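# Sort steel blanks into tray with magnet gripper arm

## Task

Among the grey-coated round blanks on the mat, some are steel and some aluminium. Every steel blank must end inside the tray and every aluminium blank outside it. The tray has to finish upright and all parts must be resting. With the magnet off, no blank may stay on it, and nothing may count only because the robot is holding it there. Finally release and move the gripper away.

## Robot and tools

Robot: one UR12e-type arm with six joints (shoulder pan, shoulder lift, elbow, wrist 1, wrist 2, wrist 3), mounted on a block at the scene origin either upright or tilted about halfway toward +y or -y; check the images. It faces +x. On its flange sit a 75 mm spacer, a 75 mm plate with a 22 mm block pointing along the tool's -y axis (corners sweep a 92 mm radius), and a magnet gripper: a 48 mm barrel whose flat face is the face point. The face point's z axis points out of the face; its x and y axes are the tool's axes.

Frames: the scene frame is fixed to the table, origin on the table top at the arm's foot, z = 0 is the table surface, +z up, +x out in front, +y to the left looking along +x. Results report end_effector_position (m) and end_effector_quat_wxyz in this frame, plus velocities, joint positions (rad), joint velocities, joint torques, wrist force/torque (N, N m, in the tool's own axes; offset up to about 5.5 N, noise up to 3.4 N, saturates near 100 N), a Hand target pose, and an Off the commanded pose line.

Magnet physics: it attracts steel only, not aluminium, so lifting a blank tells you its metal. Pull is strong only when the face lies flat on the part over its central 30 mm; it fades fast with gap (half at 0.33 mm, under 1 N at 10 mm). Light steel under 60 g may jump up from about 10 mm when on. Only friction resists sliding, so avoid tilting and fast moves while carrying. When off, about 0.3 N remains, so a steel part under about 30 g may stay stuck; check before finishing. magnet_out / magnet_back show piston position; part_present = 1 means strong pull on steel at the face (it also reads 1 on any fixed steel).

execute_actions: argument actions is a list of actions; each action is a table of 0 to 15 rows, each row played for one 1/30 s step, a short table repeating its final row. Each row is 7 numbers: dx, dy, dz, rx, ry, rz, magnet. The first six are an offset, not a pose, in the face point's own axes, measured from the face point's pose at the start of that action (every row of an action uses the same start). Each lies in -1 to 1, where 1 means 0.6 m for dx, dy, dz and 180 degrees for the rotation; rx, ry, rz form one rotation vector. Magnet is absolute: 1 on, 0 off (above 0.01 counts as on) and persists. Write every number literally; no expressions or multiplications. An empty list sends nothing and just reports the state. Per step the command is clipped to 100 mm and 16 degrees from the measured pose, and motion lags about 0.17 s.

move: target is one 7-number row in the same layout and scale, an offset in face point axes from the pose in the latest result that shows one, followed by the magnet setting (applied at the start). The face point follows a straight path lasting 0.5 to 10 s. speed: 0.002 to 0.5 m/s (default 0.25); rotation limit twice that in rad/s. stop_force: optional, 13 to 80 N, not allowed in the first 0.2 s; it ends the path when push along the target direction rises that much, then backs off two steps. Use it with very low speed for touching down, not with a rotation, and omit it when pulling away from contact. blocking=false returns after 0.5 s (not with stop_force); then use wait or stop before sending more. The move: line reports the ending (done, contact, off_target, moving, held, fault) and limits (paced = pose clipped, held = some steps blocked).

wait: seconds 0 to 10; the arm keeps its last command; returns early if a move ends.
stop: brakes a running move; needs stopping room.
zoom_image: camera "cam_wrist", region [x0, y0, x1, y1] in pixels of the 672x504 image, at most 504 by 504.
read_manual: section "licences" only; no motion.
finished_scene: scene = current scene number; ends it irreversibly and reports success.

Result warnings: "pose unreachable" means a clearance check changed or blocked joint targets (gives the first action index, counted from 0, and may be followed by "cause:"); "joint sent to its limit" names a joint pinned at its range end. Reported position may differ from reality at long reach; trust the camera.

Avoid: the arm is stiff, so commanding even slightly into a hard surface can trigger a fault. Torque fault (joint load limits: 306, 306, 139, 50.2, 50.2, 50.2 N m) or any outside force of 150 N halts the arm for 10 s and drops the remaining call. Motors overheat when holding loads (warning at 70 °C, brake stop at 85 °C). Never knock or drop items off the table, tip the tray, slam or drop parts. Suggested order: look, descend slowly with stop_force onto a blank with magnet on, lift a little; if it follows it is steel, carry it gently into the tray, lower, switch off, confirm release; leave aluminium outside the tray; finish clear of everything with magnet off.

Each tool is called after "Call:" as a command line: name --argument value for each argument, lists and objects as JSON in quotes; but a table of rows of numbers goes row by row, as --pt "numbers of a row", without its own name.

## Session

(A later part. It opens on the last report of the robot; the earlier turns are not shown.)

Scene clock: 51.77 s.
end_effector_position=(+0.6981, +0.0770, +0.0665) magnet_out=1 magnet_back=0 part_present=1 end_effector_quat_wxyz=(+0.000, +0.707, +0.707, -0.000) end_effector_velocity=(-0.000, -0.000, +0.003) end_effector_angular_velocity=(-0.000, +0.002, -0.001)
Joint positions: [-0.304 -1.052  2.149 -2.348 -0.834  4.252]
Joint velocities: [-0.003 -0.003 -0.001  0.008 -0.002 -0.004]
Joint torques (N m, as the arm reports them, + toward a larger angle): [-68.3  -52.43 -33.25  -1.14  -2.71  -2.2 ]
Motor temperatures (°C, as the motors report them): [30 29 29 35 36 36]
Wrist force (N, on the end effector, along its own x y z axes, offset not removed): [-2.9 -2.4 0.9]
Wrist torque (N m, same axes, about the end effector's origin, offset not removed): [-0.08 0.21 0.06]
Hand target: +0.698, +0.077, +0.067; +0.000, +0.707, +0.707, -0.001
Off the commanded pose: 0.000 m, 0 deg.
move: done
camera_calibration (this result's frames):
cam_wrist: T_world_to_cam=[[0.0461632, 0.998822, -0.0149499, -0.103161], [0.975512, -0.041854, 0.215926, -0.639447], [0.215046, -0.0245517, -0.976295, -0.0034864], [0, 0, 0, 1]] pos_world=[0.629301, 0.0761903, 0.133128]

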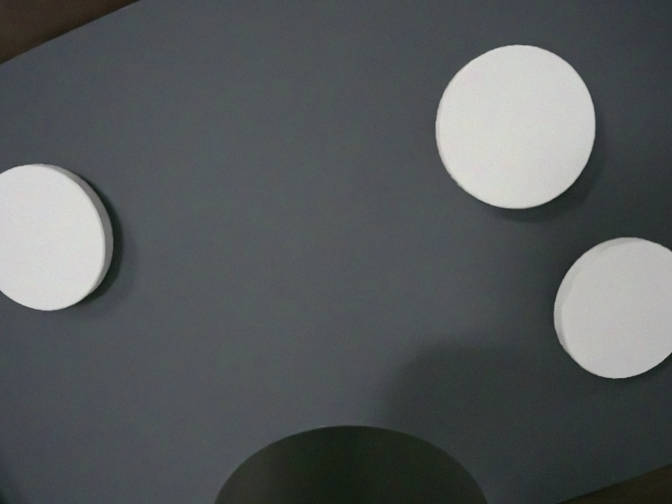

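Stack on S2, then A (.611,.122).

Call:
move --target '[-0.287,0.006,0,0,0,0,1]'

Call:
move --target '[0,0,0.06,0,0,0,1]' --speed 0.08

Call:
execute_actions --actions '[[[0,0,0,0,0,0,0]],[[0,0,-0.06,0,0,0,0]]]'

Call:
move --target '[0.362,-0.152,0,0,0,0,0]'

Call:
move --target '[0,0,0.088,0,0,0,1]' --speed 0.06

Call:
move --target '[0,0,-0.09,0,0,0,1]' --speed 0.1

Scene clock: 57.17 s.
end_effector_position=(+0.7019, -0.0951, +0.0666) magnet_out=1 magnet_back=0 part_present=1 end_effector_quat_wxyz=(+0.000, +0.707, +0.707, -0.001) end_effector_velocity=(+0.000, -0.003, -0.001) end_effector_angular_velocity=(+0.001, +0.001, -0.003)
Joint positions: [-0.463 -0.838  2.079 -2.366 -0.894  4.059]
Joint velocities: [-0.002  0.005 -0.002  0.001 -0.001  0.   ]
Joint torques (N m, as the arm reports them, + toward a larger angle): [-71.57 -30.64 -36.8   -1.18  -3.3   -2.07]
Motor temperatures (°C, as the motors report them): [30 29 29 35 36 36]
Wrist force (N, on the end effector, along its own x y z axes, offset not removed): [-4.0 0.9 -0.5]
Wrist torque (N m, same axes, about the end effector's origin, offset not removed): [0.25 0.35 0.17]
Hand target: +0.702, -0.095, +0.067; +0.000, +0.707, +0.707, -0.001
Off the commanded pose: 0.000 m, 0 deg.
move: done
camera_calibration (this result's frames):
cam_wrist: T_world_to_cam=[[0.0462243, 0.998814, -0.015278, 0.0686091], [0.97551, -0.0418427, 0.21594, -0.650334], [0.215044, -0.0248855, -0.976287, -0.0083954], [0, 0, 0, 1]] pos_world=[0.633041, -0.0959484, 0.133285]

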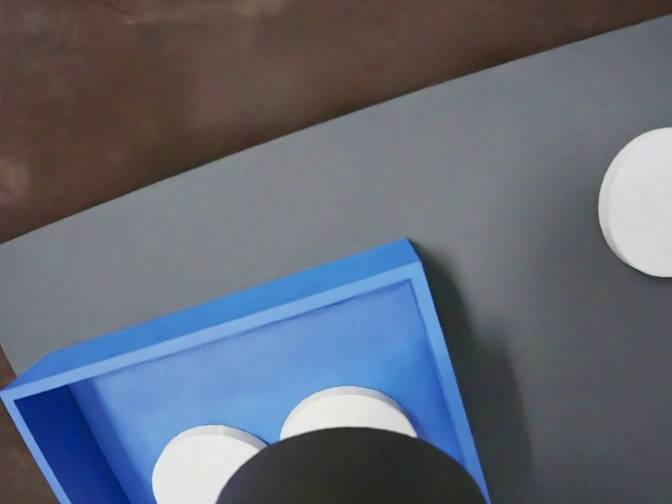

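Scene clock: 58.10 s.
end_effector_position=(+0.7018, -0.0952, +0.0309) magnet_out=1 magnet_back=0 part_present=1 end_effector_quat_wxyz=(+0.000, +0.707, +0.707, -0.001) end_effector_velocity=(+0.000, +0.000, -0.003) end_effector_angular_velocity=(-0.001, -0.001, +0.000)
Joint positions: [-0.431 -0.793  2.084 -2.44  -0.88   4.097]
Joint velocities: [ 0.003  0.003  0.    -0.007  0.001  0.004]
Joint torques (N m, as the arm reports them, + toward a larger angle): [-38.45 -38.15 -19.96  -6.89   3.63   1.8 ]
Motor temperatures (°C, as the motors report them): [30 29 29 35 36 36]
Wrist force (N, on the end effector, along its own x y z axes, offset not removed): [-0.3 -1.5 1.2]
Wrist torque (N m, same axes, about the end effector's origin, offset not removed): [-0.01 0.06 0.24]
Hand target: +0.702, -0.095, +0.031; +0.000, +0.707, +0.707, -0.001
Off the commanded pose: 0.000 m, 0 deg.
move: done
camera_calibration (this result's frames):
cam_wrist: T_world_to_cam=[[0.0461786, 0.998818, -0.0151893, 0.068111], [0.975518, -0.041818, 0.215907, -0.642591], [0.215017, -0.0247878, -0.976296, -0.0432216], [0, 0, 0, 1]] pos_world=[0.633007, -0.0959737, 0.0975777]

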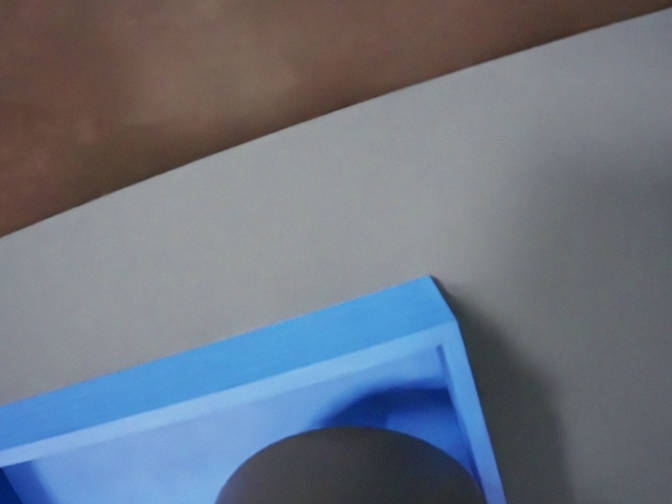

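Scene clock: 59.10 s.
end_effector_position=(+0.7019, -0.0952, +0.0657) magnet_out=0 magnet_back=1 part_present=0 end_effector_quat_wxyz=(+0.000, +0.707, +0.707, -0.001) end_effector_velocity=(-0.000, +0.000, +0.009) end_effector_angular_velocity=(+0.001, +0.002, -0.000)
Joint positions: [-0.462 -0.837  2.079 -2.368 -0.893  4.06 ]
Joint velocities: [-0.008 -0.012 -0.002  0.022 -0.004 -0.01 ]
Joint torques (N m, as the arm reports them, + toward a larger angle): [-72.79 -53.81 -35.41  -1.24  -3.45  -1.42]
Motor temperatures (°C, as the motors report them): [30 29 29 35 36 36]
Wrist force (N, on the end effector, along its own x y z axes, offset not removed): [0.5 2.2 1.5]
Wrist torque (N m, same axes, about the end effector's origin, offset not removed): [0.35 -0.07 0.07]
Hand target: +0.702, -0.095, +0.067; +0.000, +0.707, +0.707, -0.001
Off the commanded pose: 0.001 m, 0 deg.
Step readings (end_effector_position; steps 1 to 15: 1st action; 16 to 30: 2nd action):
0: (+0.7018, -0.0952, +0.0309)
1: (+0.7018, -0.0952, +0.0308)
2: (+0.7018, -0.0952, +0.0308)
4: (+0.7018, -0.0952, +0.0308)
8: (+0.7018, -0.0952, +0.0308)
15: (+0.7018, -0.0952, +0.0308)
16: (+0.7018, -0.0952, +0.0308)
17: (+0.7019, -0.0954, +0.0329)
19: (+0.7023, -0.0955, +0.0451)
23: (+0.7021, -0.0953, +0.0593)
30: end_effector_position above
camera_calibration (this result's frames):
cam_wrist: T_world_to_cam=[[0.0463124, 0.998809, -0.0153415, 0.0685476], [0.975474, -0.0419113, 0.216086, -0.650122], [0.215186, -0.0249727, -0.976254, -0.0093681], [0, 0, 0, 1]] pos_world=[0.633019, -0.0959474, 0.132388]

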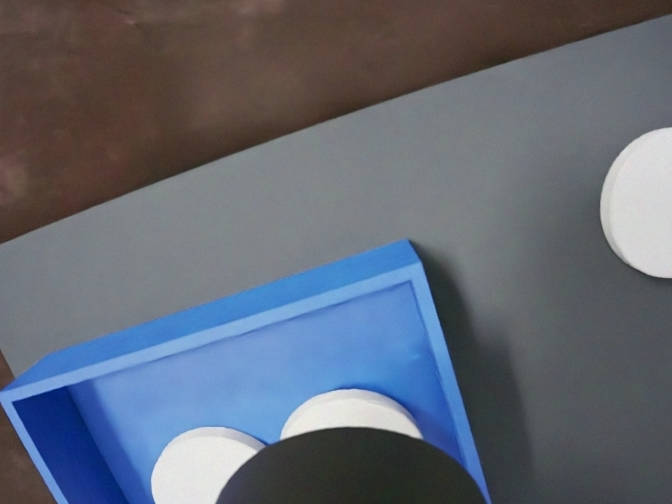

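Scene clock: 60.73 s.
end_effector_position=(+0.6106, +0.1219, +0.0656) magnet_out=0 magnet_back=1 part_present=0 end_effector_quat_wxyz=(+0.000, +0.707, +0.707, -0.000) end_effector_velocity=(-0.001, +0.003, +0.000) end_effector_angular_velocity=(-0.000, -0.000, -0.001)
Joint positions: [-0.302 -1.195  2.319 -2.378 -0.833  4.256]
Joint velocities: [ 0.002 -0.005  0.002  0.001  0.001  0.004]
Joint torques (N m, as the arm reports them, + toward a larger angle): [-28.53 -43.75 -19.31  -1.67   2.87   1.56]
Motor temperatures (°C, as the motors report them): [30 29 29 35 36 36]
Wrist force (N, on the end effector, along its own x y z axes, offset not removed): [-1.3 -2.9 -0.2]
Wrist torque (N m, same axes, about the end effector's origin, offset not removed): [-0.17 0.00 0.20]
Hand target: +0.610, +0.122, +0.066; +0.000, +0.707, +0.707, -0.000
Off the commanded pose: 0.000 m, 0 deg.
move: done
camera_calibration (this result's frames):
cam_wrist: T_world_to_cam=[[0.0462154, 0.998819, -0.0150123, -0.143978], [0.975471, -0.041887, 0.216104, -0.551945], [0.21522, -0.0246314, -0.976255, 0.0154695], [0, 0, 0, 1]] pos_world=[0.541732, 0.121069, 0.132218]

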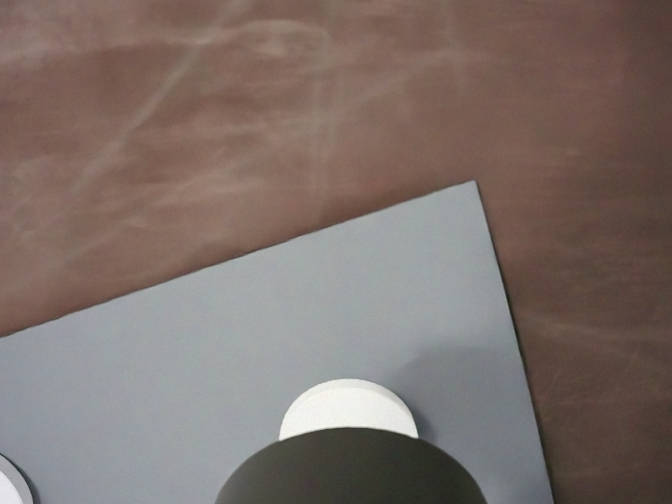

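Scene clock: 62.10 s.
end_effector_position=(+0.6105, +0.1219, +0.0130) magnet_out=1 magnet_back=0 part_present=0 end_effector_quat_wxyz=(+0.000, +0.707, +0.707, -0.000) end_effector_velocity=(+0.000, -0.000, -0.002) end_effector_angular_velocity=(-0.000, -0.000, -0.002)
Joint positions: [-0.241 -1.107  2.329 -2.529 -0.815  4.336]
Joint velocities: [ 0.003  0.005  0.    -0.008  0.001  0.005]
Joint torques (N m, as the arm reports them, + toward a larger angle): [-33.8  -28.38 -15.46  -5.58   2.73   2.7 ]
Motor temperatures (°C, as the motors report them): [30 29 29 35 36 36]
Wrist force (N, on the end effector, along its own x y z axes, offset not removed): [-0.5 -0.9 -0.5]
Wrist torque (N m, same axes, about the end effector's origin, offset not removed): [0.06 0.04 0.07]
Hand target: +0.611, +0.122, +0.013; +0.000, +0.707, +0.707, -0.000
Off the commanded pose: 0.000 m, 0 deg.
move: done
camera_calibration (this result's frames):
cam_wrist: T_world_to_cam=[[0.0461612, 0.998823, -0.0148672, -0.14471], [0.975486, -0.041867, 0.216041, -0.540554], [0.215164, -0.0244754, -0.976271, -0.0358684], [0, 0, 0, 1]] pos_world=[0.541701, 0.12103, 0.0796131]

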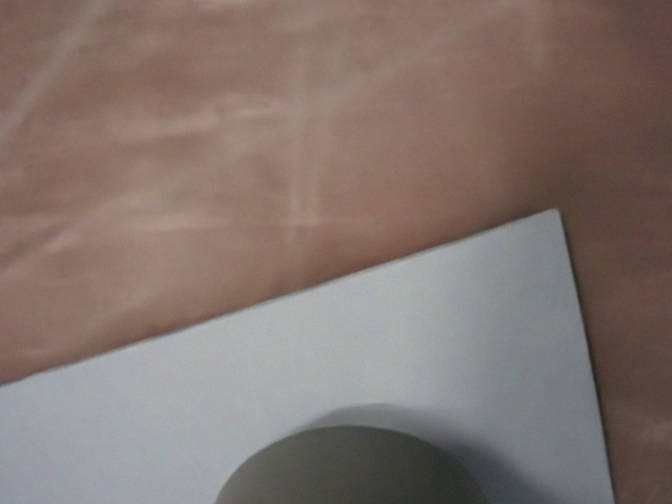

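Scene clock: 63.17 s.
end_effector_position=(+0.6106, +0.1219, +0.0667) magnet_out=1 magnet_back=0 part_present=0 end_effector_quat_wxyz=(+0.000, +0.707, +0.707, -0.000) end_effector_velocity=(-0.000, -0.000, +0.003) end_effector_angular_velocity=(+0.000, +0.001, -0.001)
Joint positions: [-0.303 -1.196  2.319 -2.375 -0.833  4.255]
Joint velocities: [-0.003 -0.004 -0.001  0.01  -0.001 -0.005]
Joint torques (N m, as the arm reports them, + toward a larger angle): [-61.01 -44.06 -32.97  -0.9   -3.03  -1.81]
Motor temperatures (°C, as the motors report them): [30 29 29 35 36 36]
Wrist force (N, on the end effector, along its own x y z axes, offset not removed): [-0.4 2.6 -0.5]
Wrist torque (N m, same axes, about the end effector's origin, offset not removed): [0.44 -0.10 0.17]
Hand target: +0.611, +0.122, +0.067; +0.000, +0.707, +0.707, -0.000
Off the commanded pose: 0.000 m, 0 deg.
move: done
camera_calibration (this result's frames):
cam_wrist: T_world_to_cam=[[0.0462248, 0.998818, -0.0150197, -0.14397], [0.975461, -0.0418935, 0.216149, -0.552177], [0.215264, -0.0246426, -0.976245, 0.0165566], [0, 0, 0, 1]] pos_world=[0.541718, 0.121075, 0.133353]

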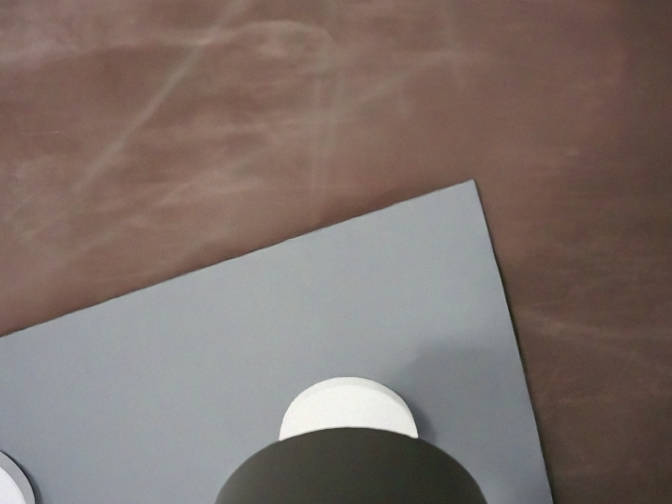

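Call:
move --target '[0.055,0.083,0,0,0,0,1]'

Call:
move --target '[0,0,0.091,0,0,0,1]' --speed 0.06

Call:
move --target '[0,0,-0.09,0,0,0,1]' --speed 0.1

Scene clock: 66.23 s.
end_effector_position=(+0.6601, +0.1549, +0.0667) magnet_out=1 magnet_back=0 part_present=0 end_effector_quat_wxyz=(+0.000, +0.707, +0.707, -0.000) end_effector_velocity=(+0.002, +0.002, +0.000) end_effector_angular_velocity=(-0.001, -0.001, +0.001)
Joint positions: [-0.243 -1.18   2.224 -2.35  -0.816  4.333]
Joint velocities: [ 0.002 -0.    -0.004  0.001  0.     0.003]
Joint torques (N m, as the arm reports them, + toward a larger angle): [-28.6  -18.33 -33.96  -1.08   2.95   2.81]
Motor temperatures (°C, as the motors report them): [30 29 29 35 36 36]
Wrist force (N, on the end effector, along its own x y z axes, offset not removed): [-2.7 -1.9 1.7]
Wrist torque (N m, same axes, about the end effector's origin, offset not removed): [0.02 0.13 0.20]
Hand target: +0.660, +0.155, +0.067; +0.000, +0.707, +0.707, -0.000
Off the commanded pose: 0.000 m, 0 deg.
move: done
camera_calibration (this result's frames):
cam_wrist: T_world_to_cam=[[0.0461791, 0.998822, -0.0148812, -0.179247], [0.97546, -0.0418785, 0.216156, -0.599053], [0.215279, -0.0244979, -0.976245, 0.00663439], [0, 0, 0, 1]] pos_world=[0.591202, 0.154111, 0.133299]

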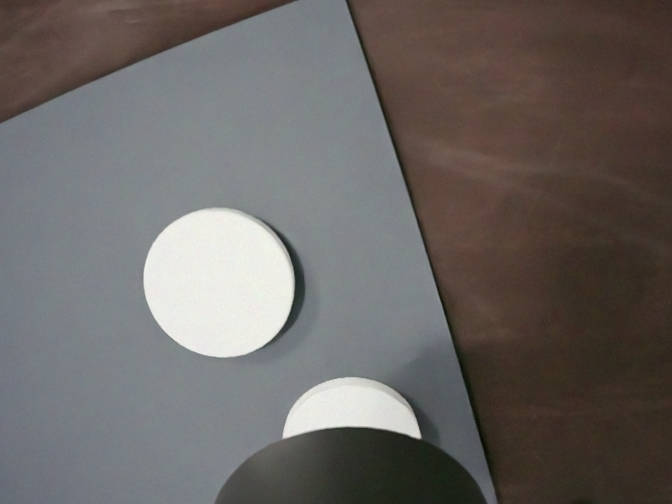

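Scene clock: 67.63 s.
end_effector_position=(+0.6600, +0.1549, +0.0122) magnet_out=1 magnet_back=0 part_present=0 end_effector_quat_wxyz=(+0.000, +0.707, +0.707, -0.000) end_effector_velocity=(+0.000, -0.000, -0.002) end_effector_angular_velocity=(-0.001, -0.002, +0.002)
Joint positions: [-0.184 -1.099  2.233 -2.494 -0.802  4.412]
Joint velocities: [ 0.002  0.004  0.    -0.008  0.     0.003]
Joint torques (N m, as the arm reports them, + toward a larger angle): [-30.24 -22.49 -15.26  -5.38   3.13   3.2 ]
Motor temperatures (°C, as the motors report them): [30 29 29 35 36 36]
Wrist force (N, on the end effector, along its own x y z axes, offset not removed): [0.8 1.0 -1.4]
Wrist torque (N m, same axes, about the end effector's origin, offset not removed): [0.28 -0.30 0.10]
Hand target: +0.660, +0.155, +0.012; +0.000, +0.707, +0.707, -0.000
Off the commanded pose: 0.000 m, 0 deg.
move: done
camera_calibration (this result's frames):
cam_wrist: T_world_to_cam=[[0.0461327, 0.998826, -0.0147474, -0.180004], [0.975474, -0.0418635, 0.216097, -0.587273], [0.215226, -0.0243548, -0.976261, -0.0464598], [0, 0, 0, 1]] pos_world=[0.591173, 0.154076, 0.0788964]

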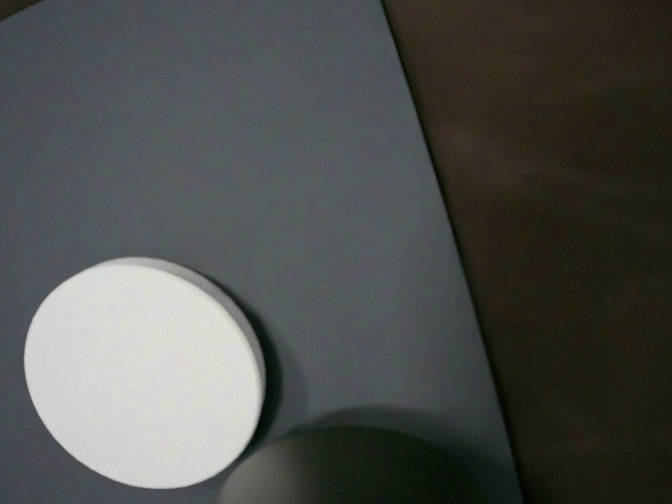

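Scene clock: 68.70 s.
end_effector_position=(+0.6600, +0.1549, +0.0660) magnet_out=1 magnet_back=0 part_present=0 end_effector_quat_wxyz=(+0.000, +0.707, +0.707, -0.000) end_effector_velocity=(-0.000, -0.000, +0.003) end_effector_angular_velocity=(+0.000, +0.001, +0.000)
Joint positions: [-0.242 -1.179  2.224 -2.352 -0.816  4.334]
Joint velocities: [-0.003 -0.004 -0.001  0.009 -0.001 -0.006]
Joint torques (N m, as the arm reports them, + toward a larger angle): [-65.14 -46.46 -33.01  -1.52  -3.11  -1.96]
Motor temperatures (°C, as the motors report them): [30 29 29 35 36 36]
Wrist force (N, on the end effector, along its own x y z axes, offset not removed): [-3.0 -1.3 0.5]
Wrist torque (N m, same axes, about the end effector's origin, offset not removed): [-0.01 0.26 0.24]
Hand target: +0.660, +0.155, +0.066; +0.000, +0.707, +0.707, -0.000
Off the commanded pose: 0.000 m, 0 deg.
move: done
camera_calibration (this result's frames):
cam_wrist: T_world_to_cam=[[0.0461892, 0.998822, -0.0148812, -0.179266], [0.975451, -0.0418874, 0.216196, -0.598894], [0.215318, -0.0245018, -0.976237, 0.00596391], [0, 0, 0, 1]] pos_world=[0.591188, 0.154114, 0.132633]

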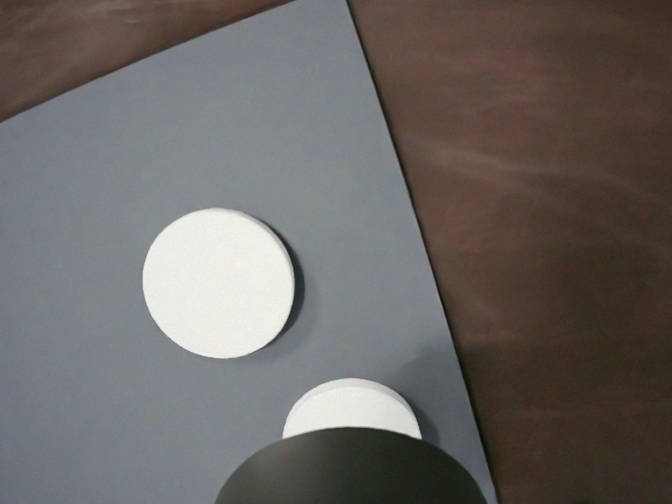

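Call:
finished_scene --scene 2

The scene is finished: the task was done.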